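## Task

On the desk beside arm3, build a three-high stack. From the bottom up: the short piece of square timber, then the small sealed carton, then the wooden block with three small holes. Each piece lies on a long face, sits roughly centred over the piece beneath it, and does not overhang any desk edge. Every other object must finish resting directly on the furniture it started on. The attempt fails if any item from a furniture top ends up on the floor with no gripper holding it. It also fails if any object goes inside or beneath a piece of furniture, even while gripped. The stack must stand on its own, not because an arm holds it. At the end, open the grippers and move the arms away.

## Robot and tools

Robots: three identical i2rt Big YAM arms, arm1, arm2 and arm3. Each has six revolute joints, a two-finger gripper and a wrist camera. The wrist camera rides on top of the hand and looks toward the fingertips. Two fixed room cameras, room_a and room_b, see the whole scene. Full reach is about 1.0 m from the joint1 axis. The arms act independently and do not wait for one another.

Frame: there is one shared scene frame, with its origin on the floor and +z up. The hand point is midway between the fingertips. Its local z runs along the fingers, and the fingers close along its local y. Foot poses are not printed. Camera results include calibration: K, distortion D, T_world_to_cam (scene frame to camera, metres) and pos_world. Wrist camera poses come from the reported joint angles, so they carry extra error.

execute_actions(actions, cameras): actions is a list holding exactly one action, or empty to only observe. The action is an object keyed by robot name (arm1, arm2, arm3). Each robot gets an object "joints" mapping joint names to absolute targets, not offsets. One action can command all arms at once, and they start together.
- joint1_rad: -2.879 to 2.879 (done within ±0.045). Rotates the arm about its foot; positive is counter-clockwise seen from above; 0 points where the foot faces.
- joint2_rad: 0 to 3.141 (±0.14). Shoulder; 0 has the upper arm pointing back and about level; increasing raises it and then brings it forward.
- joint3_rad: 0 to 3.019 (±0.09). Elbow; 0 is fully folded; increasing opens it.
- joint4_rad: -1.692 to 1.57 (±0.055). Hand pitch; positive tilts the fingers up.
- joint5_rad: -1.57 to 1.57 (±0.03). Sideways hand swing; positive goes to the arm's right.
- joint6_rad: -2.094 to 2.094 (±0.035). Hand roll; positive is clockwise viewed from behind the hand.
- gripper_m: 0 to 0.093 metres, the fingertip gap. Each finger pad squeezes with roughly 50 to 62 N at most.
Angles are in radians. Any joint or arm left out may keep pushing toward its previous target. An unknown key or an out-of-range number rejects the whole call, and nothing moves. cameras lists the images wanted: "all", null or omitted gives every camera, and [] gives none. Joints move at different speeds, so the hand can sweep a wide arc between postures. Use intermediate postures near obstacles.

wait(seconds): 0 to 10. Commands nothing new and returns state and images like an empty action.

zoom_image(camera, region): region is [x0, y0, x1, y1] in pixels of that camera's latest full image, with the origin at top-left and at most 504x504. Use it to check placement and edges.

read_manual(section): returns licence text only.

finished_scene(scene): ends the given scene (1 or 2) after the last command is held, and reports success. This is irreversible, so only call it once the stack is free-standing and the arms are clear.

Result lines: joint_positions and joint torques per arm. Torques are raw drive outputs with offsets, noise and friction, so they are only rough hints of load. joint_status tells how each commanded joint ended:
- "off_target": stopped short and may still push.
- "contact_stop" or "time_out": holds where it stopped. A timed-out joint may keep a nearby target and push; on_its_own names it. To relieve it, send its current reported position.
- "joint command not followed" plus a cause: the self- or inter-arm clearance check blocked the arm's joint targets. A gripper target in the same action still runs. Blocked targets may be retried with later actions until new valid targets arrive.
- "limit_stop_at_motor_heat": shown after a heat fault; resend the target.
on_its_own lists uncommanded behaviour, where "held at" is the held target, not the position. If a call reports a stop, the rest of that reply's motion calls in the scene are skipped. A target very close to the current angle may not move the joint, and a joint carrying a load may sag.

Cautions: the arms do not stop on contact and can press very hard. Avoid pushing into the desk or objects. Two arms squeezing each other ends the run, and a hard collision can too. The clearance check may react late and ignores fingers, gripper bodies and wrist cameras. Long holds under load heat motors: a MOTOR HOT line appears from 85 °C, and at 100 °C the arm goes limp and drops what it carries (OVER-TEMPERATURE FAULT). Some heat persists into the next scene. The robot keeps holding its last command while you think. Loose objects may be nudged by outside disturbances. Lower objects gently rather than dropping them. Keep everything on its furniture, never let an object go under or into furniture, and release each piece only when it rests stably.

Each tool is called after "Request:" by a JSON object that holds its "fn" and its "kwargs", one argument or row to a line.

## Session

Request:
{"fn": "execute_actions", "kwargs": {
  "actions": []
}}

Scene clock: 0.00 s.
Joint torques (N m, as the arm reports them, + toward a larger angle): no reading
Motor temperatures (°C, as the motors report them): arm1=[24 26 31 25 26 26] | arm2=[25 26 32 26 24 27] | arm3=[26 30 30 27 24 23]
arm1.joint_positions: joint1_rad=-0.180 joint2_rad=+0.332 joint3_rad=+1.529 joint4_rad=-1.199 joint5_rad=+0.133 joint6_rad=-0.508 gripper_m=+0.095
arm1.joint_status: not commanded
arm1.hand: x=+1.0304 y=-0.3762 z=+1.4177 quat_wxyz=(-0.205, -0.489, -0.503, +0.682) (m; scene frame)
arm2.joint_positions: joint1_rad=-0.476 joint2_rad=+0.393 joint3_rad=+1.442 joint4_rad=-1.514 joint5_rad=-0.143 joint6_rad=-0.619 gripper_m=+0.094
arm2.joint_status: not commanded
arm2.hand: x=+0.0093 y=-0.0646 z=+1.4291 quat_wxyz=(-0.519, +0.545, -0.654, -0.079) (m; scene frame)
arm3.joint_positions: joint1_rad=+0.555 joint2_rad=+0.281 joint3_rad=+1.568 joint4_rad=-1.248 joint5_rad=-0.256 joint6_rad=-0.387 gripper_m=+0.094
arm3.joint_status: not commanded
arm3.hand: x=-0.9657 y=+0.4556 z=+1.5006 quat_wxyz=(-0.466, -0.312, -0.619, +0.550) (m; scene frame)
pictures: arm1_cam_wrist, arm2_cam_wrist, arm3_cam_wrist, room_a, room_b
camera_calibration (this result's frames):
arm1_cam_wrist: T_world_to_cam=[[-0.779193, 0.400952, 0.481763, 0.271845], [-0.0964412, 0.682779, -0.724232, 1.38909], [-0.61932, -0.610778, -0.493349, 1.23124], [0, 0, 0, 1]] pos_world=[1.10831, -0.305429, 1.48249]
arm2_cam_wrist: T_world_to_cam=[[0.787777, -0.394377, 0.473153, -0.71266], [-0.228941, -0.900595, -0.369479, 0.481081], [0.571834, 0.182743, -0.799757, 1.27329], [0, 0, 0, 1]] pos_world=[-0.0565545, -0.080483, 1.53327]
arm3_cam_wrist: T_world_to_cam=[[-0.891033, -0.196076, 0.409407, -1.38539], [-0.452154, 0.463251, -0.762204, 0.50063], [-0.0402086, -0.864264, -0.501429, 1.22881], [0, 0, 0, 1]] pos_world=[-0.958654, 0.558454, 1.56493]
Images, in order (width x height): arm1_cam_wrist 672x504, arm2_cam_wrist 672x504, arm3_cam_wrist 672x504, room_a 672x504, room_b 672x504.

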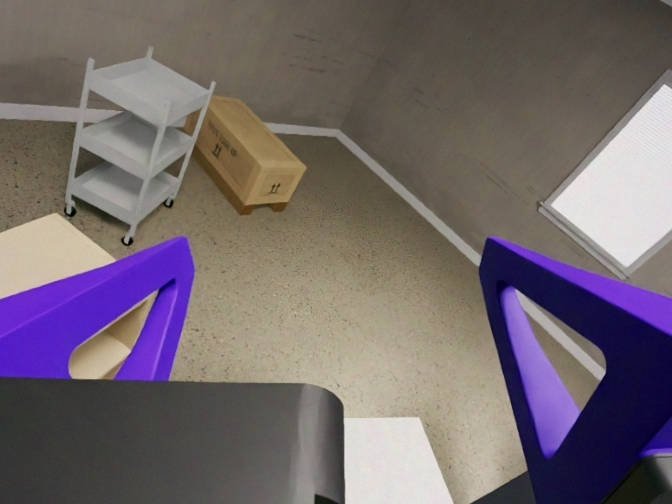

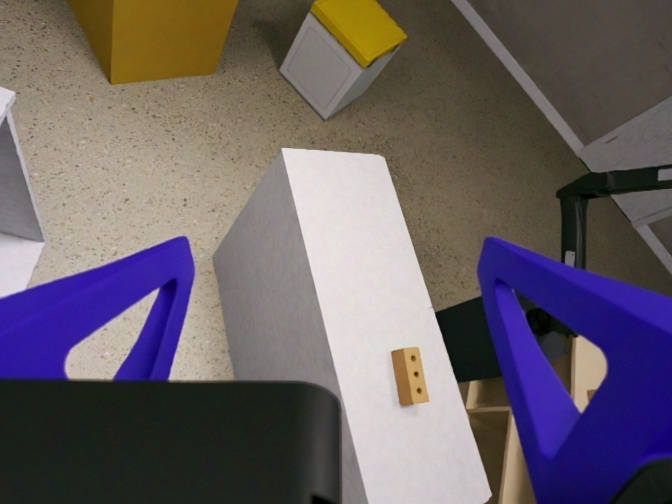

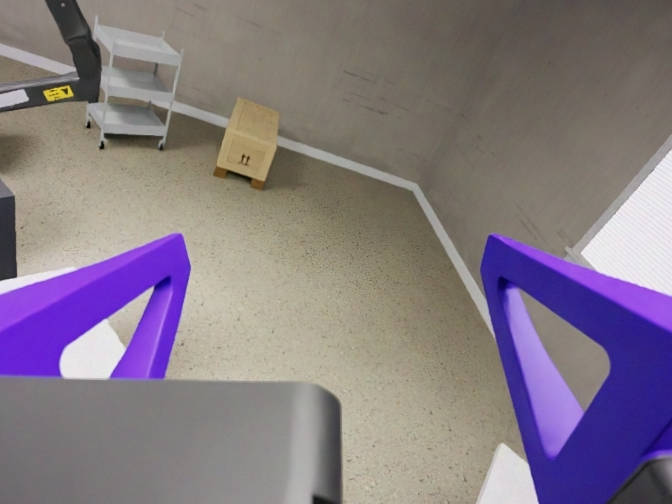

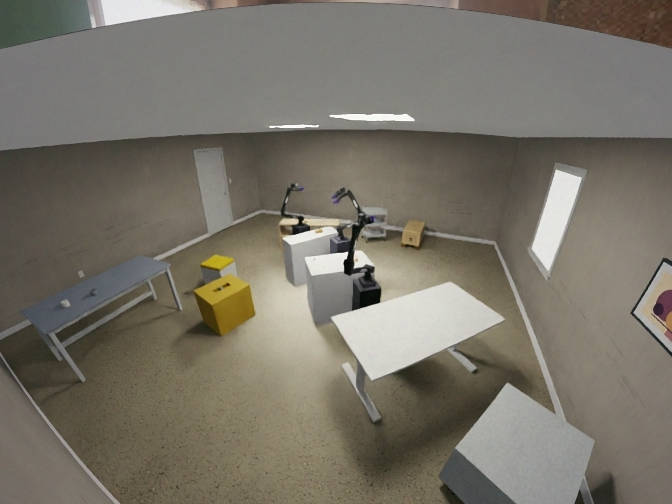

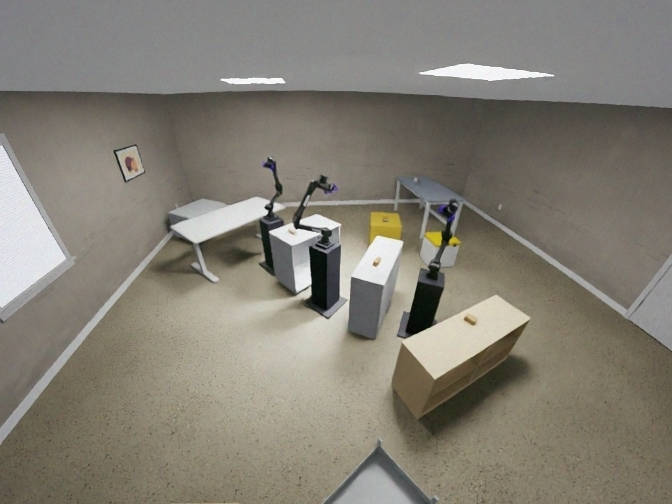

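Request:
{"fn": "execute_actions", "kwargs": {
  "actions": [
    {"arm1":{"joints":{"joint1_rad":0.77,"joint2_rad":1.2,"joint3_rad":1.4,"joint4_rad":-1.4,"joint5_rad":0,"joint6_rad":0}},"arm2":{"joints":{"joint1_rad":-1.3,"joint2_rad":1.2,"joint3_rad":1.4,"joint4_rad":-1.3,"joint5_rad":0,"joint6_rad":0}},"arm3":{"joints":{"joint1_rad":1.6,"joint2_rad":1.2,"joint3_rad":1.4,"joint4_rad":-1.3,"joint5_rad":0,"joint6_rad":0}}}
  ]
}}

Scene clock: 8.90 s.
Joint torques (N m, as the arm reports them, + toward a larger angle): arm1=[-0.66 -8.91  9.69  0.46 -0.06  0.  ] | arm2=[ 0.3  -7.69  8.8   1.25  0.13  0.01] | arm3=[-0.96 -7.37 10.96  1.04  0.03  0.05]
Motor temperatures (°C, as the motors report them): arm1=[24 26 32 25 26 26] | arm2=[25 26 33 26 24 27] | arm3=[26 30 31 27 24 23]
arm1.joint_positions: joint1_rad=+0.770 joint2_rad=+1.206 joint3_rad=+1.384 joint4_rad=-1.392 joint5_rad=+0.002 joint6_rad=-0.012 gripper_m=+0.095
arm1.joint_status: all done
arm1.hand: x=+1.3065 y=-0.6627 z=+1.0920 quat_wxyz=(-0.156, -0.452, -0.874, +0.092) (m; scene frame)
arm2.joint_positions: joint1_rad=-1.304 joint2_rad=+1.207 joint3_rad=+1.400 joint4_rad=-1.307 joint5_rad=-0.002 joint6_rad=-0.010 gripper_m=+0.094
arm2.joint_status: all done
arm2.hand: x=+0.3704 y=-0.2129 z=+1.2285 quat_wxyz=(-0.223, -0.065, -0.972, +0.017) (m; scene frame)
arm3.joint_positions: joint1_rad=+1.600 joint2_rad=+1.204 joint3_rad=+1.387 joint4_rad=-1.289 joint5_rad=+0.000 joint6_rad=-0.011 gripper_m=+0.094
arm3.joint_status: all done
arm3.hand: x=-0.6377 y=+0.2529 z=+1.1818 quat_wxyz=(-0.221, -0.257, -0.939, +0.065) (m; scene frame)
pictures: arm1_cam_wrist, arm2_cam_wrist, arm3_cam_wrist, room_a, room_b
camera_calibration (this result's frames):
arm1_cam_wrist: T_world_to_cam=[[-0.818423, -0.574554, 0.00845204, 0.680358], [-0.555718, 0.795162, 0.242683, 0.994173], [-0.146155, 0.19392, -0.970069, 1.50216], [0, 0, 0, 1]] pos_world=[1.32885, -0.690926, 1.21018]
arm2_cam_wrist: T_world_to_cam=[[-0.129551, -0.991442, 0.0160869, -0.186488], [-0.978738, 0.130459, 0.158277, 0.204992], [-0.159021, 0.00476004, -0.987264, 1.39655], [0, 0, 0, 1]] pos_world=[0.398554, -0.218283, 1.34931]
arm3_cam_wrist: T_world_to_cam=[[-0.495183, -0.868572, 0.0194011, -0.118987], [-0.855902, 0.491548, 0.160664, -0.855378], [-0.149085, 0.0629529, -0.986818, 1.17669], [0, 0, 0, 1]] pos_world=[-0.615613, 0.243035, 1.30091]
Images, in order (width x height): arm1_cam_wrist 672x504, arm2_cam_wrist 672x504, arm3_cam_wrist 672x504, room_a 672x504, room_b 672x504.

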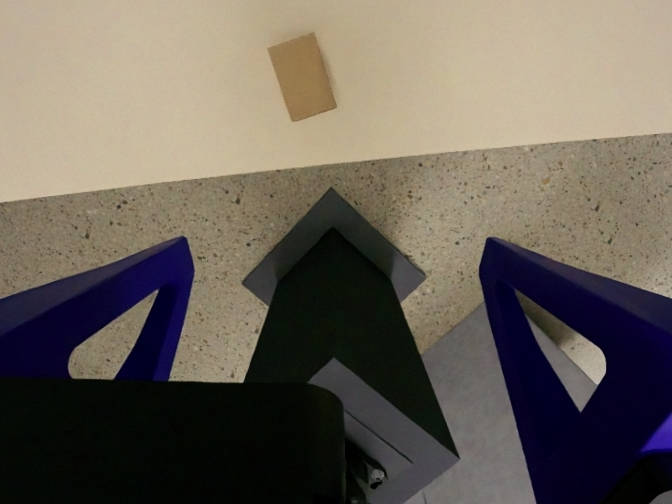

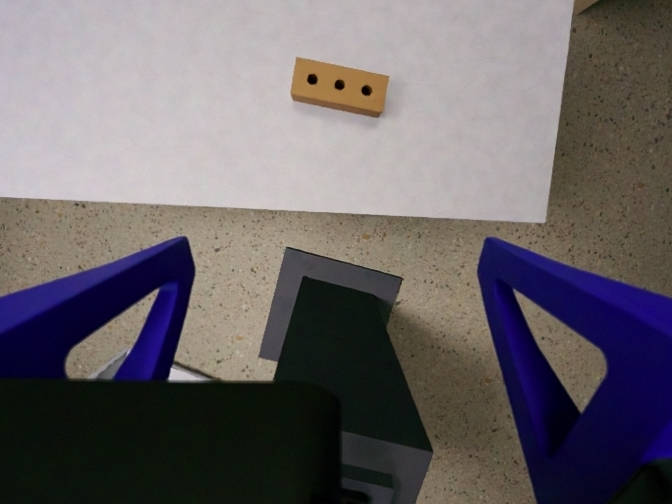

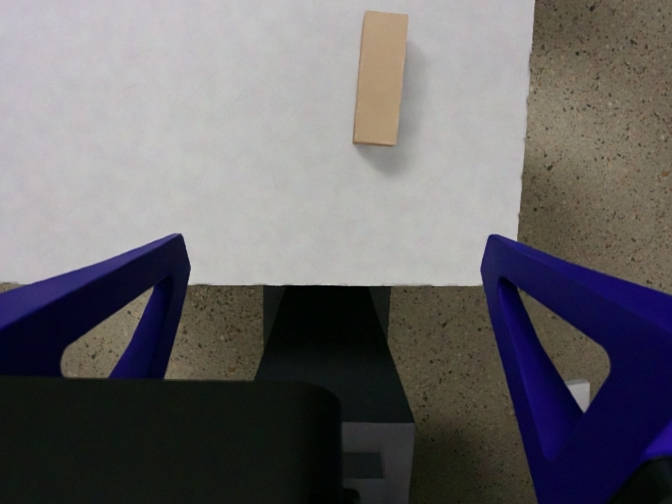

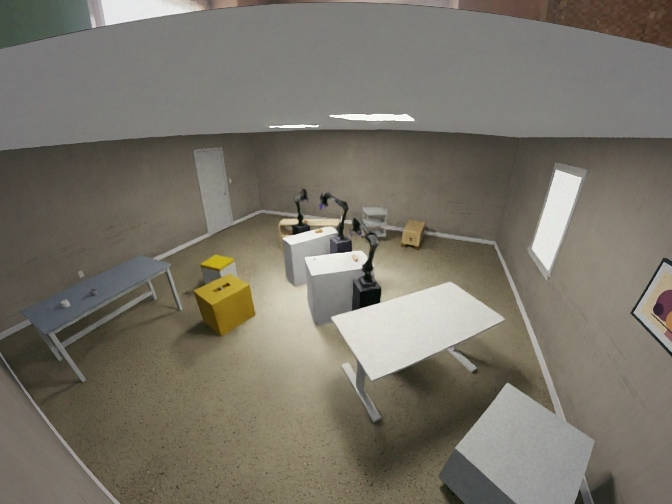

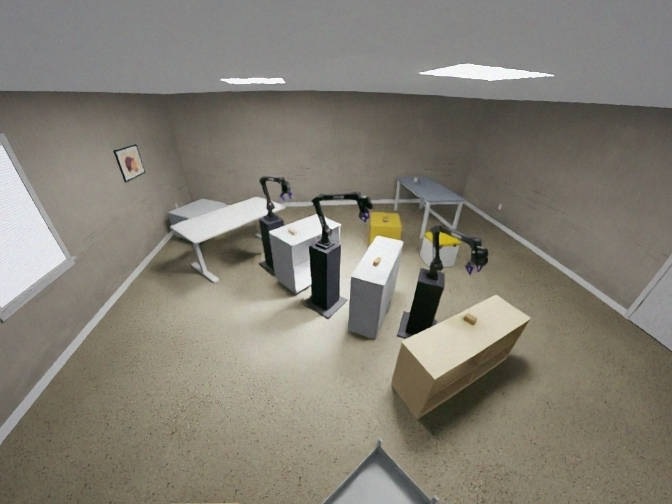

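Request:
{"fn": "execute_actions", "kwargs": {
  "actions": [
    {"arm1":{"joints":{"joint1_rad":0.845,"joint2_rad":1.92,"joint3_rad":1.385,"joint4_rad":-1.01,"joint6_rad":-0.25}},"arm2":{"joints":{"joint1_rad":-1.335,"joint2_rad":2.012,"joint3_rad":1.585,"joint4_rad":-1.12,"joint6_rad":-1.43}},"arm3":{"joints":{"joint1_rad":1.507,"joint2_rad":1.885,"joint3_rad":1.615,"joint4_rad":-1.245,"joint6_rad":-0.03}}}
  ],
  "cameras": ["arm1_cam_wrist","arm2_cam_wrist","arm3_cam_wrist"]
}}

Scene clock: 33.20 s.
Joint torques (N m, as the arm reports them, + toward a larger angle): arm1=[ -0.78 -18.     7.69   0.39  -0.07  -0.3 ] | arm2=[ -0.55 -17.07   8.04   0.39   0.03  -0.15] | arm3=[ -0.81 -16.59  10.76   0.92   0.03  -0.13]
Motor temperatures (°C, as the motors report them): arm1=[24 26 35 25 26 26] | arm2=[25 27 36 26 24 27] | arm3=[26 30 34 27 24 23]
arm1.joint_positions: joint1_rad=+0.843 joint2_rad=+1.927 joint3_rad=+1.367 joint4_rad=-1.017 joint5_rad=+0.002 joint6_rad=-0.239 gripper_m=+0.095
arm1.joint_status: all done
arm1.hand: x=+1.4081 y=-0.7491 z=+0.7598 quat_wxyz=(+0.005, -0.322, -0.947, +0.007) (m; scene frame)
arm2.joint_positions: joint1_rad=-1.332 joint2_rad=+2.017 joint3_rad=+1.577 joint4_rad=-1.124 joint5_rad=-0.002 joint6_rad=-1.421 gripper_m=+0.094
arm2.joint_status: all done
arm2.hand: x=+0.5242 y=-0.2524 z=+0.9009 quat_wxyz=(-0.001, +0.585, -0.811, +0.001) (m; scene frame)
arm3.joint_positions: joint1_rad=+1.506 joint2_rad=+1.912 joint3_rad=+1.590 joint4_rad=-1.251 joint5_rad=+0.000 joint6_rad=-0.019 gripper_m=+0.094
arm3.joint_status: all done
arm3.hand: x=-0.5500 y=+0.1353 z=+0.9212 quat_wxyz=(+0.003, -0.306, -0.952, +0.001) (m; scene frame)
pictures: arm1_cam_wrist, arm2_cam_wrist, arm3_cam_wrist
camera_calibration (this result's frames):
arm1_cam_wrist: T_world_to_cam=[[-0.614027, -0.789265, 0.00564157, 0.270206], [-0.643686, 0.504881, 0.57512, 0.85383], [-0.456771, 0.349508, -0.818049, 1.64996], [0, 0, 0, 1]] pos_world=[1.46917, -0.794493, 0.85717]
arm2_cam_wrist: T_world_to_cam=[[0.951419, -0.307715, 0.0106714, -0.589704], [-0.258013, -0.777873, 0.573012, -0.568222], [-0.168023, -0.547928, -0.819478, 0.811863], [0, 0, 0, 1]] pos_world=[0.550859, -0.178624, 0.997194]
arm3_cam_wrist: T_world_to_cam=[[-0.565028, -0.825058, 0.00468499, -0.203376], [-0.665417, 0.459043, 0.588643, -0.965788], [-0.487815, 0.329483, -0.80838, 0.55314], [0, 0, 0, 1]] pos_world=[-0.487734, 0.0932912, 1.0166]
Images, in order (width x height): arm1_cam_wrist 672x504, arm2_cam_wrist 672x504, arm3_cam_wrist 672x504.

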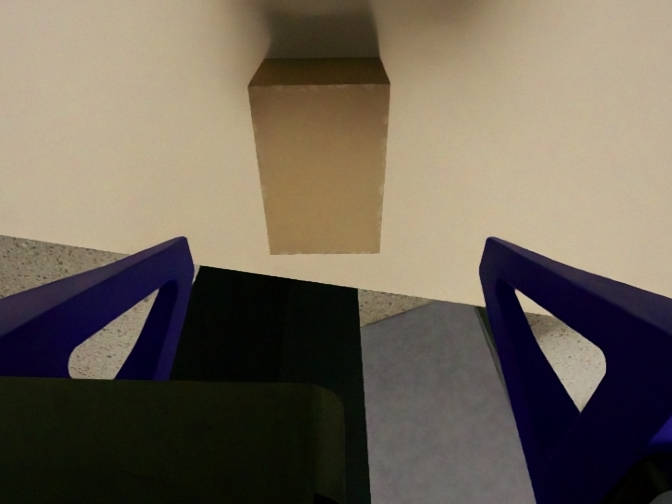

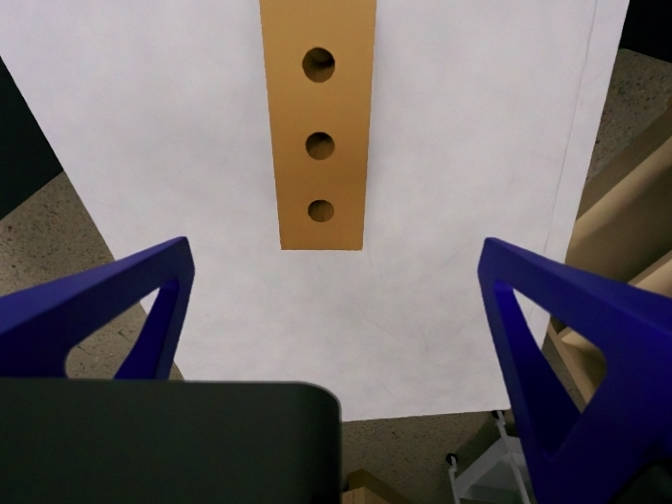

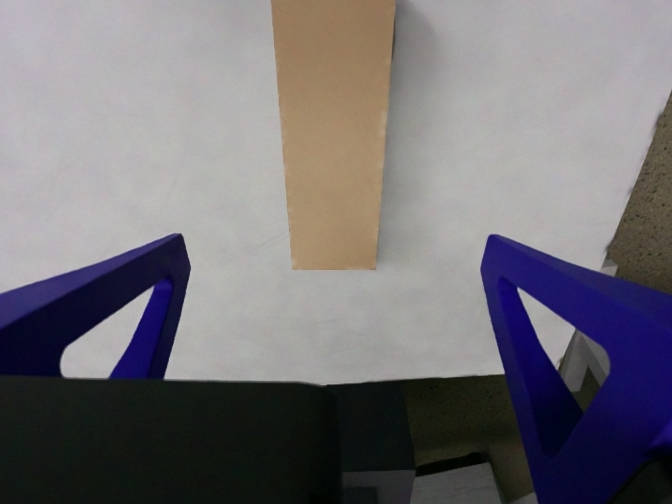

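Request:
{"fn": "execute_actions", "kwargs": {
  "actions": [
    {"arm1":{"joints":{"joint1_rad":0.862,"joint2_rad":2.073,"joint3_rad":1.315,"joint4_rad":-0.795}},"arm2":{"joints":{"joint1_rad":-1.305,"joint2_rad":2.165,"joint3_rad":1.525,"joint4_rad":-0.915}},"arm3":{"joints":{"joint2_rad":2.02,"joint3_rad":1.503,"joint4_rad":-1.02}}}
  ],
  "cameras": ["arm1_cam_wrist","arm2_cam_wrist","arm3_cam_wrist"]
}}

Scene clock: 52.60 s.
Joint torques (N m, as the arm reports them, + toward a larger angle): arm1=[ -0.12 -18.27   6.13   0.41  -0.08  -0.3 ] | arm2=[  0.61 -17.18   6.41   0.65   0.03  -0.15] | arm3=[ -0.89 -16.86   8.67   1.21   0.03  -0.13]
Motor temperatures (°C, as the motors report them): arm1=[24 27 34 25 26 26] | arm2=[25 28 36 26 24 27] | arm3=[26 31 34 27 24 23]
arm1.joint_positions: joint1_rad=+0.849 joint2_rad=+2.081 joint3_rad=+1.301 joint4_rad=-0.803 joint5_rad=+0.002 joint6_rad=-0.239 gripper_m=+0.095
arm1.joint_status: all done
arm1.hand: x=+1.4069 y=-0.7447 z=+0.6601 quat_wxyz=(+0.007, -0.319, -0.948, +0.006) (m; scene frame)
arm2.joint_positions: joint1_rad=-1.306 joint2_rad=+2.165 joint3_rad=+1.526 joint4_rad=-0.926 joint5_rad=-0.002 joint6_rad=-1.421 gripper_m=+0.094
arm2.joint_status: all done
arm2.hand: x=+0.5303 y=-0.2379 z=+0.7992 quat_wxyz=(+0.000, +0.596, -0.803, +0.000) (m; scene frame)
arm3.joint_positions: joint1_rad=+1.506 joint2_rad=+2.034 joint3_rad=+1.494 joint4_rad=-1.032 joint5_rad=+0.000 joint6_rad=-0.019 gripper_m=+0.094
arm3.joint_status: all done
arm3.hand: x=-0.5461 y=+0.1320 z=+0.8203 quat_wxyz=(+0.001, -0.306, -0.952, +0.001) (m; scene frame)
pictures: arm1_cam_wrist, arm2_cam_wrist, arm3_cam_wrist
camera_calibration (this result's frames):
arm1_cam_wrist: T_world_to_cam=[[-0.609244, -0.792971, 0.00442399, 0.264812], [-0.644721, 0.498576, 0.579445, 0.901957], [-0.461689, 0.350171, -0.814999, 1.57174], [0, 0, 0, 1]] pos_world=[1.4685, -0.790085, 0.757163]
arm2_cam_wrist: T_world_to_cam=[[0.95931, -0.282209, 0.00910372, -0.58676], [-0.236277, -0.784688, 0.573095, -0.510264], [-0.154589, -0.551927, -0.819438, 0.729347], [0, 0, 0, 1]] pos_world=[0.55507, -0.163441, 0.895426]
arm3_cam_wrist: T_world_to_cam=[[-0.565032, -0.825055, 0.00479386, -0.203521], [-0.666678, 0.459976, 0.586484, -0.901345], [-0.486087, 0.328186, -0.809947, 0.477045], [0, 0, 0, 1]] pos_world=[-0.484018, 0.0901213, 0.915981]
Images, in order (width x height): arm1_cam_wrist 672x504, arm2_cam_wrist 672x504, arm3_cam_wrist 672x504.

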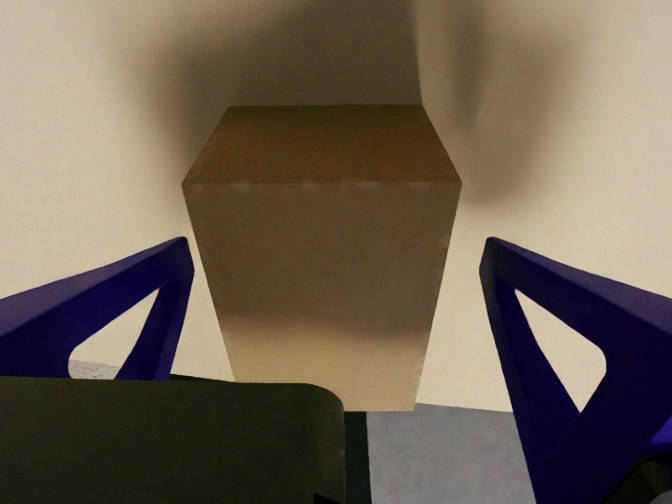

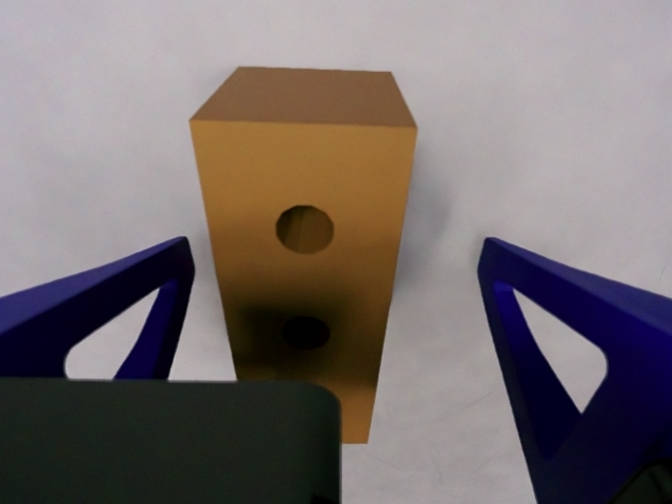

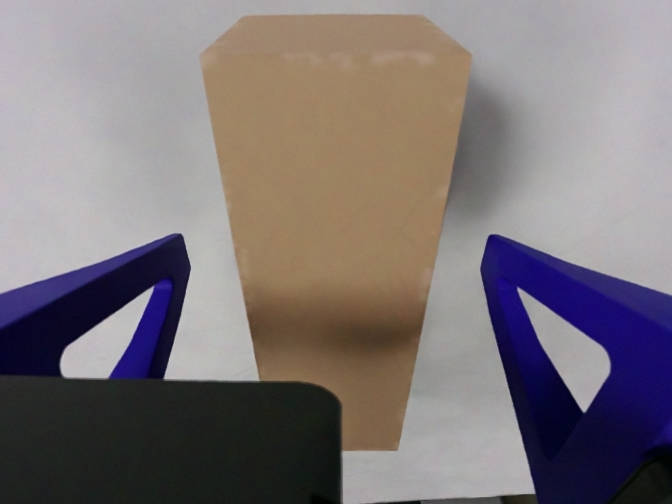

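Request:
{"fn": "execute_actions", "kwargs": {
  "actions": [
    {"arm1":{"joints":{"gripper_m":0.03}},"arm2":{"joints":{"gripper_m":0.02}},"arm3":{"joints":{"gripper_m":0.02}}}
  ],
  "cameras": []
}}

Request:
{"fn": "execute_actions", "kwargs": {
  "actions": [
    {"arm1":{"joints":{"joint2_rad":1.5,"joint3_rad":1.5,"joint4_rad":-1.55}},"arm2":{"joints":{"joint2_rad":1.8,"joint4_rad":-1.29}},"arm3":{"joints":{"joint2_rad":1.75,"joint3_rad":1.6,"joint4_rad":-1.4}}}
  ],
  "cameras": []
}}

Request:
{"fn": "execute_actions", "kwargs": {
  "actions": [
    {"arm1":{"joints":{"joint1_rad":-1.55,"joint6_rad":0}},"arm2":{"joints":{"joint1_rad":1.40,"joint6_rad":0}},"arm3":{"joints":{"joint1_rad":-1.3,"joint3_rad":1.73,"joint4_rad":-1.52,"joint6_rad":0}}}
  ]
}}

Scene clock: 69.03 s.
Joint torques (N m, as the arm reports them, + toward a larger angle): arm1=[ -0.17 -18.51   6.34   0.38  -0.06  -0.29] | arm2=[  0.   -17.04   6.5    0.52   0.03  -0.13] | arm3=[ -0.91 -16.42   8.48   1.11   0.04  -0.12]
Motor temperatures (°C, as the motors report them): arm1=[24 28 34 25 26 26] | arm2=[25 28 35 26 24 27] | arm3=[26 31 33 27 24 23]
arm1.joint_positions: joint1_rad=+0.849 joint2_rad=+2.081 joint3_rad=+1.301 joint4_rad=-0.802 joint5_rad=+0.002 joint6_rad=-0.239 gripper_m=+0.059
arm1.joint_status: gripper_m off_target (ended at +0.059, target +0.030)
arm1.hand: x=+1.4070 y=-0.7448 z=+0.6601 quat_wxyz=(+0.006, -0.319, -0.948, +0.006) (m; scene frame)
arm2.joint_positions: joint1_rad=-1.306 joint2_rad=+2.165 joint3_rad=+1.526 joint4_rad=-0.924 joint5_rad=-0.001 joint6_rad=-1.422 gripper_m=+0.044
arm2.joint_status: gripper_m off_target (ended at +0.044, target +0.020)
arm2.hand: x=+0.5309 y=-0.2381 z=+0.7992 quat_wxyz=(-0.001, +0.596, -0.803, +0.001) (m; scene frame)
arm3.joint_positions: joint1_rad=+1.506 joint2_rad=+2.034 joint3_rad=+1.494 joint4_rad=-1.031 joint5_rad=+0.000 joint6_rad=-0.020 gripper_m=+0.045
arm3.joint_status: gripper_m off_target (ended at +0.045, target +0.020)
arm3.hand: x=-0.5460 y=+0.1320 z=+0.8203 quat_wxyz=(+0.001, -0.306, -0.952, +0.001) (m; scene frame)
pictures: none
No camera images: the call's "cameras" was empty. Leave "cameras" out to get every camera's image.

Scene clock: 70.57 s.
Joint torques (N m, as the arm reports them, + toward a larger angle): arm1=[ -0.16 -13.05   8.38  -0.08  -0.06  -0.29] | arm2=[  0.03 -14.17   8.23  -0.14   0.02  -0.15] | arm3=[ -0.83 -12.56  11.85   0.28   0.04  -0.12]
Motor temperatures (°C, as the motors report them): arm1=[24 28 34 25 26 26] | arm2=[25 28 35 26 24 27] | arm3=[26 31 34 27 24 23]
arm1.joint_positions: joint1_rad=+0.849 joint2_rad=+1.501 joint3_rad=+1.493 joint4_rad=-1.542 joint5_rad=+0.002 joint6_rad=-0.239 gripper_m=+0.059
arm1.joint_status: all done
arm1.hand: x=+1.3563 y=-0.6741 z=+1.0104 quat_wxyz=(-0.007, -0.319, -0.948, +0.014) (m; scene frame)
arm2.joint_positions: joint1_rad=-1.306 joint2_rad=+1.796 joint3_rad=+1.518 joint4_rad=-1.280 joint5_rad=-0.001 joint6_rad=-1.422 gripper_m=+0.044
arm2.joint_status: all done
arm2.hand: x=+0.4770 y=-0.2299 z=+1.0011 quat_wxyz=(-0.003, +0.596, -0.803, +0.003) (m; scene frame)
arm3.joint_positions: joint1_rad=+1.506 joint2_rad=+1.742 joint3_rad=+1.566 joint4_rad=-1.389 joint5_rad=+0.000 joint6_rad=-0.020 gripper_m=+0.045
arm3.joint_status: all done
arm3.hand: x=-0.5844 y=+0.1614 z=+1.0028 quat_wxyz=(-0.002, -0.306, -0.952, +0.002) (m; scene frame)
pictures: none
No camera images: the call's "cameras" was empty. Leave "cameras" out to get every camera's image.

Scene clock: 73.13 s.
Joint torques (N m, as the arm reports them, + toward a larger angle): arm1=[  0.07 -12.85   8.36  -0.09  -0.02  -0.02] | arm2=[ -0.78 -13.85   8.45  -0.04   0.18   0.01] | arm3=[ -0.08 -13.81  13.59   0.21  -0.05   0.08]
Motor temperatures (°C, as the motors report them): arm1=[24 27 34 25 26 26] | arm2=[25 28 35 26 24 27] | arm3=[26 31 34 27 24 23]
arm1.joint_positions: joint1_rad=-1.553 joint2_rad=+1.502 joint3_rad=+1.493 joint4_rad=-1.542 joint5_rad=+0.001 joint6_rad=-0.010 gripper_m=+0.059
arm1.joint_status: all done
arm1.hand: x=+0.6277 y=-0.2568 z=+1.0095 quat_wxyz=(-0.006, -0.997, +0.069, +0.013) (m; scene frame)
arm2.joint_positions: joint1_rad=+1.406 joint2_rad=+1.796 joint3_rad=+1.518 joint4_rad=-1.280 joint5_rad=-0.003 joint6_rad=-0.010 gripper_m=+0.045
arm2.joint_status: all done
arm2.hand: x=-0.5160 y=+0.1445 z=+1.0061 quat_wxyz=(+0.000, +0.960, -0.279, -0.009) (m; scene frame)
arm3.joint_positions: joint1_rad=-1.308 joint2_rad=+1.755 joint3_rad=+1.677 joint4_rad=-1.509 joint5_rad=+0.002 joint6_rad=-0.009 gripper_m=+0.045
arm3.joint_status: all done
arm3.hand: x=-1.5181 y=+0.6453 z=+1.0398 quat_wxyz=(-0.001, -0.988, +0.152, -0.007) (m; scene frame)
pictures: arm1_cam_wrist, arm2_cam_wrist, arm3_cam_wrist, room_a, room_b
camera_calibration (this result's frames):
arm1_cam_wrist: T_world_to_cam=[[0.143225, 0.989365, -0.0253816, 0.19087], [0.82801, -0.10574, 0.550652, -1.09666], [0.542112, -0.0998834, -0.834349, 0.599794], [0, 0, 0, 1]] pos_world=[0.555555, -0.244891, 1.10916]
arm2_cam_wrist: T_world_to_cam=[[0.528591, 0.84887, 0.00316633, 0.143238], [0.703005, -0.439846, 0.558856, -0.126845], [0.475789, -0.293181, -0.829259, 1.24598], [0, 0, 0, 1]] pos_world=[-0.579367, 0.187915, 1.10368]
arm3_cam_wrist: T_world_to_cam=[[0.278785, 0.960353, 0.000133718, -0.196613], [0.770903, -0.223872, 0.596314, 0.699279], [0.572702, -0.166141, -0.802751, 1.9327], [0, 0, 0, 1]] pos_world=[-1.59113, 0.666467, 1.13451]
Images, in order (width x height): arm1_cam_wrist 672x504, arm2_cam_wrist 672x504, arm3_cam_wrist 672x504, room_a 672x504, room_b 672x504.

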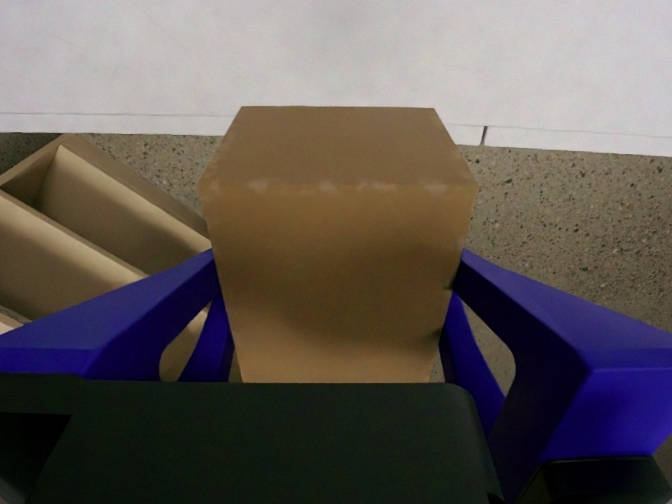

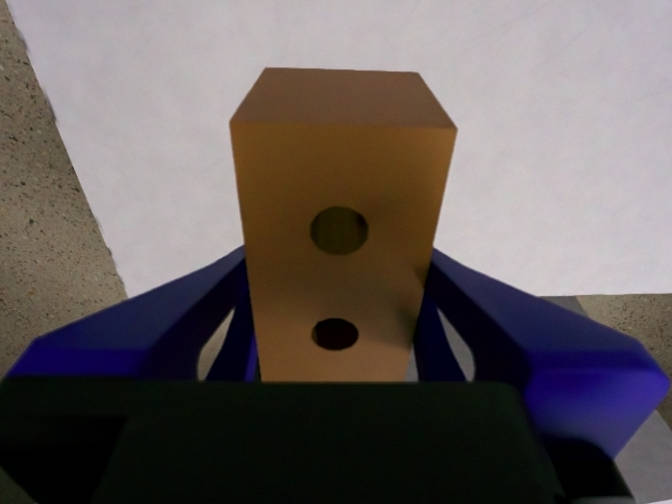

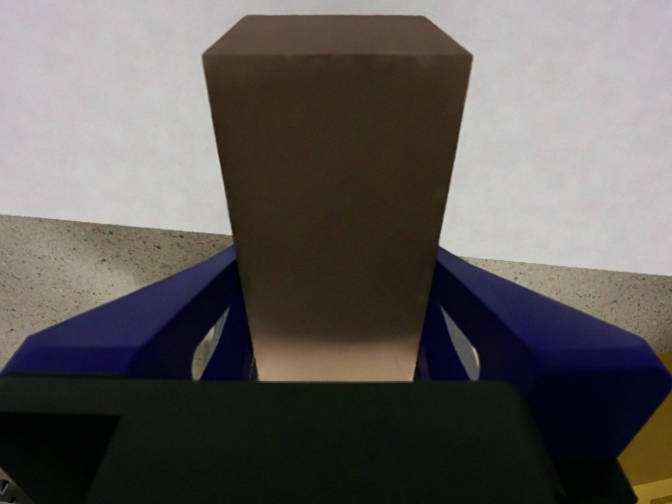

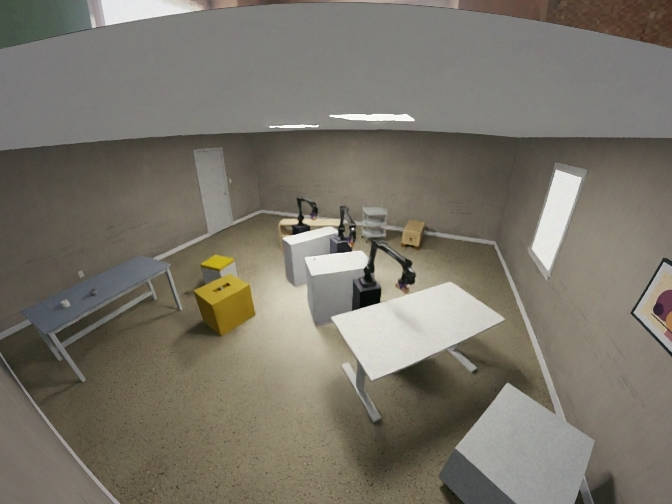

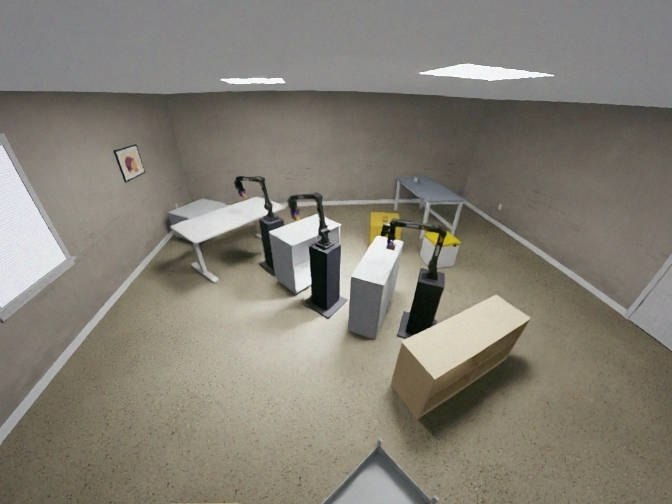

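Request:
{"fn": "execute_actions", "kwargs": {
  "actions": [
    {"arm1":{"joints":{"joint2_rad":1.91,"joint3_rad":1.605,"joint4_rad":-1.235}},"arm2":{"joints":{"joint2_rad":2.115,"joint3_rad":1.56,"joint4_rad":-0.98}},"arm3":{"joints":{"joint2_rad":2.10,"joint4_rad":-1.1}}}
  ]
}}

Scene clock: 91.13 s.
Joint torques (N m, as the arm reports them, + toward a larger angle): arm1=[ -0.23 -18.91   9.19   0.36  -0.02  -0.02] | arm2=[ -0.42 -18.5    9.45   0.63   0.15   0.  ] | arm3=[ -0.09 -20.21  11.76   1.18  -0.04   0.08]
Motor temperatures (°C, as the motors report them): arm1=[24 27 35 25 26 26] | arm2=[25 28 36 26 24 27] | arm3=[26 31 36 27 24 23]
arm1.joint_positions: joint1_rad=-1.553 joint2_rad=+1.919 joint3_rad=+1.578 joint4_rad=-1.240 joint5_rad=+0.001 joint6_rad=-0.010 gripper_m=+0.059
arm1.joint_status: all done
arm1.hand: x=+0.5057 y=-0.2411 z=+0.8363 quat_wxyz=(-0.007, -0.998, +0.069, -0.002) (m; scene frame)
arm2.joint_positions: joint1_rad=+1.405 joint2_rad=+2.136 joint3_rad=+1.526 joint4_rad=-0.990 joint5_rad=-0.002 joint6_rad=-0.006 gripper_m=+0.044
arm2.joint_status: all done
arm2.hand: x=-0.5544 y=+0.1691 z=+0.8216 quat_wxyz=(+0.006, +0.960, -0.281, +0.011) (m; scene frame)
arm3.joint_positions: joint1_rad=-1.308 joint2_rad=+2.141 joint3_rad=+1.690 joint4_rad=-1.112 joint5_rad=+0.002 joint6_rad=-0.009 gripper_m=+0.045
arm3.joint_status: all done
arm3.hand: x=-1.6080 y=+0.6739 z=+0.8252 quat_wxyz=(+0.000, -0.988, +0.152, +0.005) (m; scene frame)
pictures: arm1_cam_wrist, arm2_cam_wrist, arm3_cam_wrist, room_a, room_b
camera_calibration (this result's frames):
arm1_cam_wrist: T_world_to_cam=[[0.143524, 0.989317, -0.0255322, 0.188443], [0.811494, -0.102881, 0.575234, -0.910025], [0.566462, -0.103279, -0.817591, 0.495796], [0, 0, 0, 1]] pos_world=[0.430584, -0.228849, 0.933646]
arm2_cam_wrist: T_world_to_cam=[[0.531586, 0.846998, 0.00323749, 0.145187], [0.680685, -0.429474, 0.593481, -0.0285042], [0.504068, -0.313282, -0.804842, 1.11756], [0, 0, 0, 1]] pos_world=[-0.621101, 0.214895, 0.915902]
arm3_cam_wrist: T_world_to_cam=[[0.278855, 0.960333, 0.000848816, -0.199429], [0.78367, -0.228067, 0.577795, 0.941595], [0.555069, -0.160456, -0.816182, 1.79563], [0, 0, 0, 1]] pos_world=[-1.67899, 0.694384, 0.921684]
Images, in order (width x height): arm1_cam_wrist 672x504, arm2_cam_wrist 672x504, arm3_cam_wrist 672x504, room_a 672x504, room_b 672x504.

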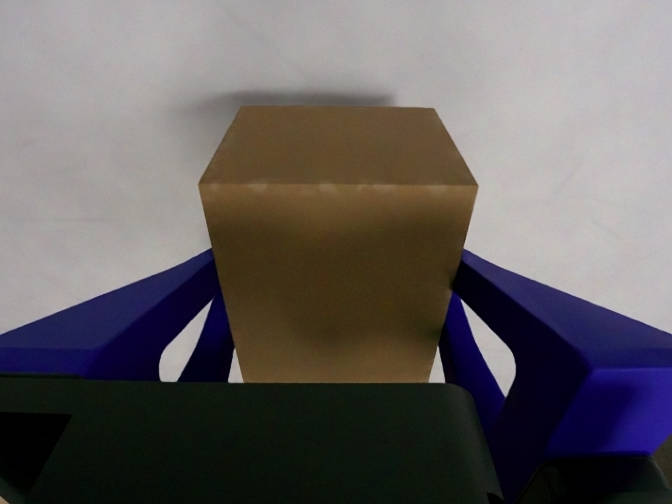

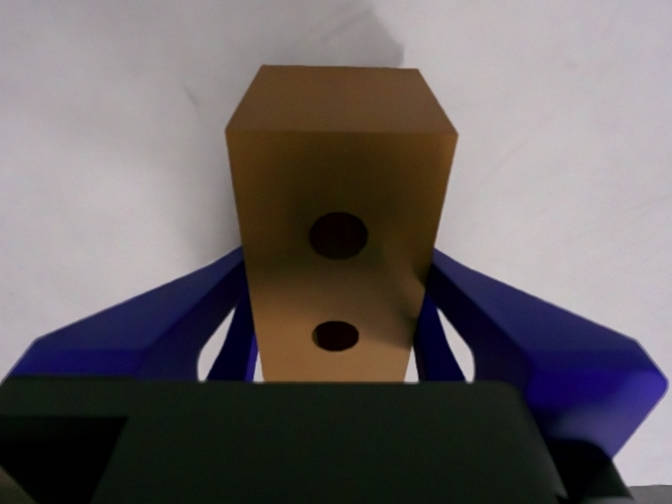

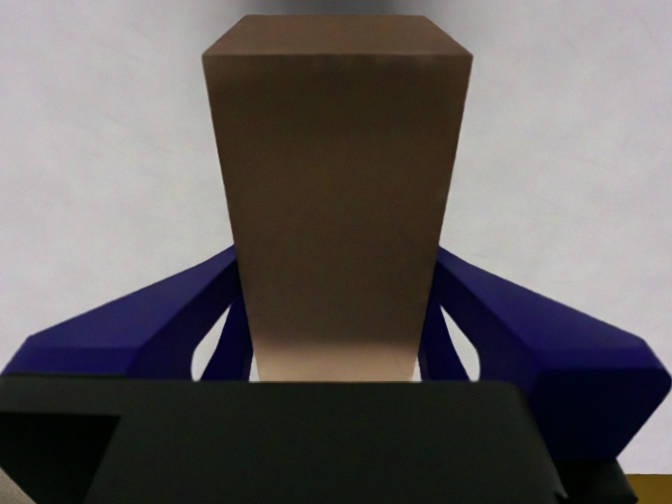

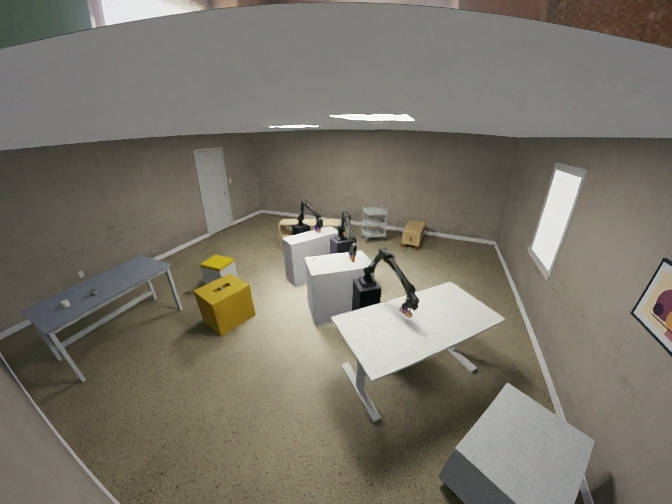

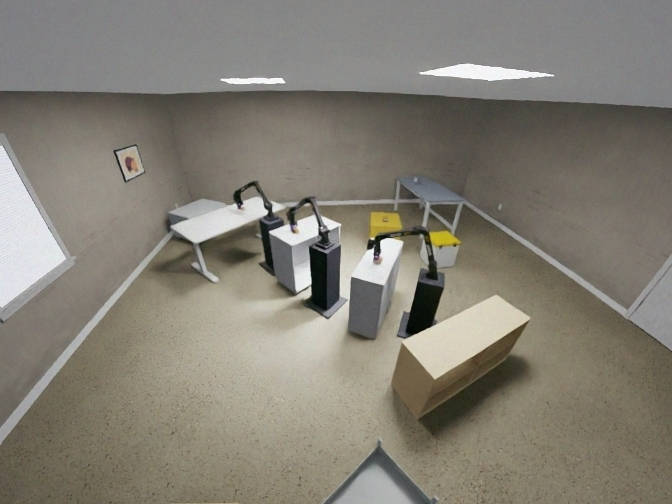

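Request:
{"fn": "execute_actions", "kwargs": {
  "actions": [
    {"arm1":{"joints":{"joint2_rad":1.965,"joint4_rad":-1.195}},"arm2":{"joints":{"gripper_m":0.093}},"arm3":{"joints":{"joint2_rad":2.205,"joint3_rad":1.69,"joint4_rad":-1.02}}}
  ],
  "cameras": ["arm1_cam_wrist","arm2_cam_wrist","arm3_cam_wrist"]
}}

Scene clock: 99.00 s.
Joint torques (N m, as the arm reports them, + toward a larger angle): arm1=[ -0.01 -17.53   8.95   0.41  -0.08  -0.04] | arm2=[ -0.62 -18.07   9.31   0.66   0.15  -0.01] | arm3=[ -0.08 -18.41   8.29   1.17  -0.04   0.09]
Motor temperatures (°C, as the motors report them): arm1=[24 27 35 25 26 26] | arm2=[25 29 36 26 24 27] | arm3=[26 32 36 27 24 23]
arm1.joint_positions: joint1_rad=-1.553 joint2_rad=+1.954 joint3_rad=+1.578 joint4_rad=-1.202 joint5_rad=+0.001 joint6_rad=-0.010 gripper_m=+0.059
arm1.joint_status: all done
arm1.hand: x=+0.4980 y=-0.2403 z=+0.8163 quat_wxyz=(-0.007, -0.998, +0.069, +0.000) (m; scene frame)
arm2.joint_positions: joint1_rad=+1.405 joint2_rad=+2.124 joint3_rad=+1.527 joint4_rad=-0.990 joint5_rad=-0.002 joint6_rad=-0.006 gripper_m=+0.093
arm2.joint_status: all done
arm2.hand: x=-0.5564 y=+0.1704 z=+0.8287 quat_wxyz=(+0.004, +0.960, -0.281, +0.005) (m; scene frame)
arm3.joint_positions: joint1_rad=-1.308 joint2_rad=+2.208 joint3_rad=+1.684 joint4_rad=-1.032 joint5_rad=+0.002 joint6_rad=-0.009 gripper_m=+0.045
arm3.joint_status: all done
arm3.hand: x=-1.6148 y=+0.6760 z=+0.7828 quat_wxyz=(+0.001, -0.988, +0.152, +0.008) (m; scene frame)
pictures: arm1_cam_wrist, arm2_cam_wrist, arm3_cam_wrist
camera_calibration (this result's frames):
arm1_cam_wrist: T_world_to_cam=[[0.143501, 0.989321, -0.0255209, 0.188204], [0.81279, -0.103104, 0.573361, -0.891453], [0.564606, -0.103021, -0.818906, 0.485978], [0, 0, 0, 1]] pos_world=[0.42317, -0.228041, 0.913897]
arm2_cam_wrist: T_world_to_cam=[[0.531658, 0.846952, 0.00342619, 0.144997], [0.68688, -0.433535, 0.583303, -0.0182529], [0.495515, -0.307764, -0.812247, 1.12504], [0, 0, 0, 1]] pos_world=[-0.622027, 0.215529, 0.923964]
arm3_cam_wrist: T_world_to_cam=[[0.278881, 0.960325, 0.00108679, -0.19964], [0.787836, -0.229437, 0.571554, 0.984441], [0.549127, -0.158539, -0.820564, 1.75767], [0, 0, 0, 1]] pos_world=[-1.68509, 0.696246, 0.87984]
Images, in order (width x height): arm1_cam_wrist 672x504, arm2_cam_wrist 672x504, arm3_cam_wrist 672x504.

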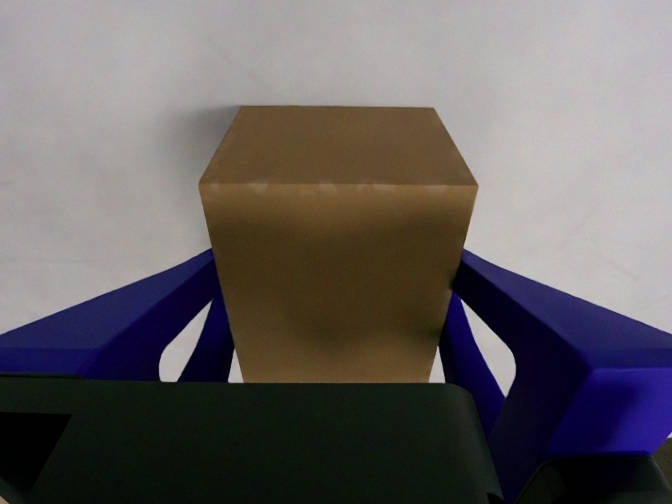

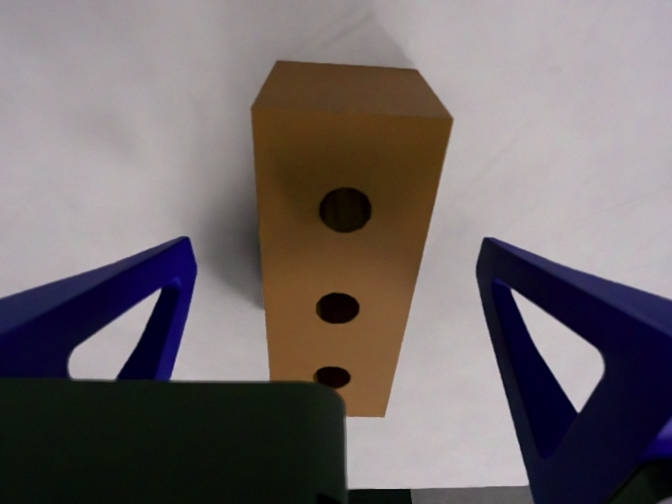

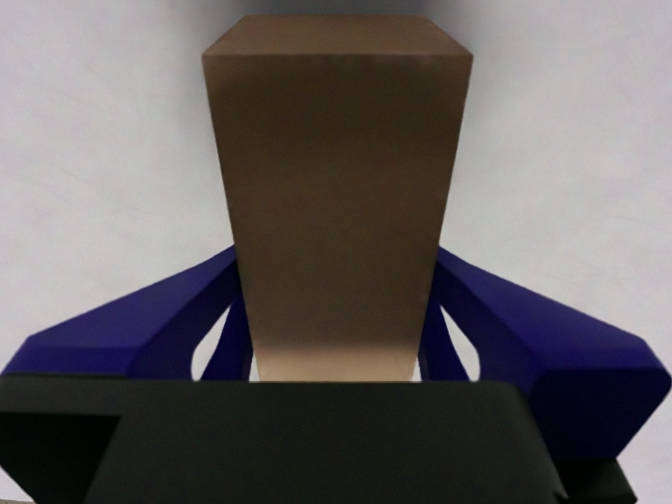

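Request:
{"fn": "execute_actions", "kwargs": {
  "actions": [
    {"arm1":{"joints":{"joint2_rad":1.99}},"arm2":{"joints":{"joint2_rad":1.6,"joint4_rad":-1.48}},"arm3":{"joints":{"joint2_rad":2.255}}}
  ],
  "cameras": []
}}

Scene clock: 104.87 s.
Joint torques (N m, as the arm reports them, + toward a larger angle): arm1=[ -0.23 -15.84   8.93   0.38  -0.02  -0.02] | arm2=[ -0.66 -10.59  10.     0.03   0.16  -0.02] | arm3=[ -0.08 -16.36   8.11   0.97  -0.03   0.08]
Motor temperatures (°C, as the motors report them): arm1=[24 28 35 25 26 26] | arm2=[25 29 37 26 24 27] | arm3=[26 32 35 27 24 23]
arm1.joint_positions: joint1_rad=-1.553 joint2_rad=+1.955 joint3_rad=+1.578 joint4_rad=-1.202 joint5_rad=+0.001 joint6_rad=-0.010 gripper_m=+0.059
arm1.joint_status: all done
arm1.hand: x=+0.4981 y=-0.2403 z=+0.8159 quat_wxyz=(-0.007, -0.998, +0.070, -0.001) (m; scene frame)
arm2.joint_positions: joint1_rad=+1.405 joint2_rad=+1.586 joint3_rad=+1.540 joint4_rad=-1.469 joint5_rad=-0.002 joint6_rad=-0.006 gripper_m=+0.093
arm2.joint_status: all done
arm2.hand: x=-0.4713 y=+0.1164 z=+1.1171 quat_wxyz=(-0.006, +0.959, -0.281, -0.030) (m; scene frame)
arm3.joint_positions: joint1_rad=-1.308 joint2_rad=+2.242 joint3_rad=+1.684 joint4_rad=-1.028 joint5_rad=+0.002 joint6_rad=-0.009 gripper_m=+0.045
arm3.joint_status: all done
arm3.hand: x=-1.6097 y=+0.6743 z=+0.7616 quat_wxyz=(-0.001, -0.988, +0.152, -0.007) (m; scene frame)
pictures: none
No camera images: the call's "cameras" was empty. Leave "cameras" out to get every camera's image.

Request:
{"fn": "execute_actions", "kwargs": {
  "actions": [
    {"arm1":{"joints":{"gripper_m":0.093}},"arm2":{"joints":{"joint1_rad":-0.3}},"arm3":{"joints":{"joint2_rad":2.285,"joint4_rad":-0.99}}}
  ],
  "cameras": ["arm1_cam_wrist","arm3_cam_wrist"]
}}

Scene clock: 113.53 s.
Joint torques (N m, as the arm reports them, + toward a larger angle): arm1=[ -0.23 -16.95   8.87   0.34  -0.02  -0.02] | arm2=[  1.11 -11.04   9.79   0.02   0.07  -0.02] | arm3=[ -0.09 -14.22   8.14   1.89  -0.03   0.08]
Motor temperatures (°C, as the motors report them): arm1=[24 28 35 25 26 26] | arm2=[25 28 37 26 24 27] | arm3=[26 32 34 27 24 23]
arm1.joint_positions: joint1_rad=-1.553 joint2_rad=+1.968 joint3_rad=+1.578 joint4_rad=-1.202 joint5_rad=+0.001 joint6_rad=-0.010 gripper_m=+0.093
arm1.joint_status: all done
arm1.hand: x=+0.4988 y=-0.2405 z=+0.8087 quat_wxyz=(-0.008, -0.998, +0.069, -0.007) (m; scene frame)
arm2.joint_positions: joint1_rad=-0.307 joint2_rad=+1.591 joint3_rad=+1.540 joint4_rad=-1.469 joint5_rad=+0.000 joint6_rad=-0.006 gripper_m=+0.093
arm2.joint_status: all done
arm2.hand: x=+0.2634 y=+0.2192 z=+1.1109 quat_wxyz=(-0.021, +0.417, -0.909, -0.011) (m; scene frame)
arm3.joint_positions: joint1_rad=-1.308 joint2_rad=+2.243 joint3_rad=+1.684 joint4_rad=-1.021 joint5_rad=+0.002 joint6_rad=-0.009 gripper_m=+0.045
arm3.joint_status: all done
arm3.hand: x=-1.6112 y=+0.6748 z=+0.7613 quat_wxyz=(-0.001, -0.988, +0.152, -0.004) (m; scene frame)
pictures: arm1_cam_wrist, arm3_cam_wrist
camera_calibration (this result's frames):
arm1_cam_wrist: T_world_to_cam=[[0.144017, 0.989244, -0.0255817, 0.187903], [0.804907, -0.102064, 0.584558, -0.89262], [0.57566, -0.104777, -0.810948, 0.466846], [0, 0, 0, 1]] pos_world=[0.42267, -0.228072, 0.905183]
arm3_cam_wrist: T_world_to_cam=[[0.279169, 0.960242, 0.000327478, -0.198344], [0.77426, -0.2253, 0.591406, 0.953846], [0.567967, -0.164848, -0.806374, 1.76169], [0, 0, 0, 1]] pos_world=[-1.68374, 0.695772, 0.856537]
Images, in order (width x height): arm1_cam_wrist 672x504, arm3_cam_wrist 672x504.

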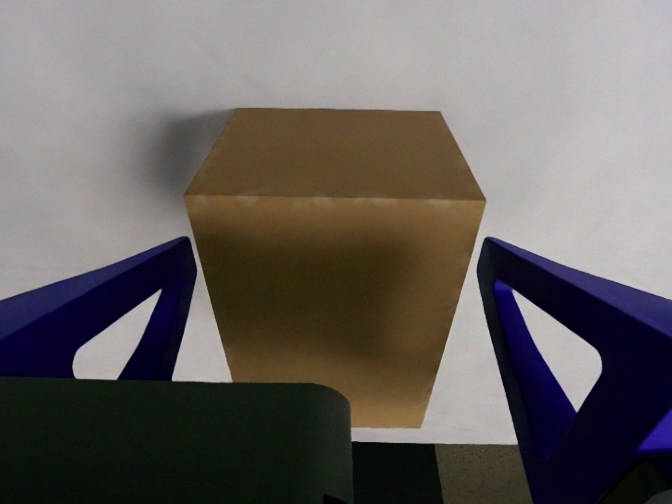

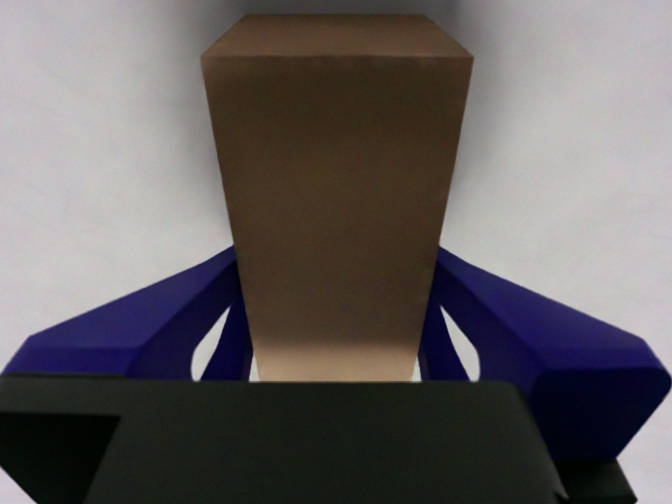

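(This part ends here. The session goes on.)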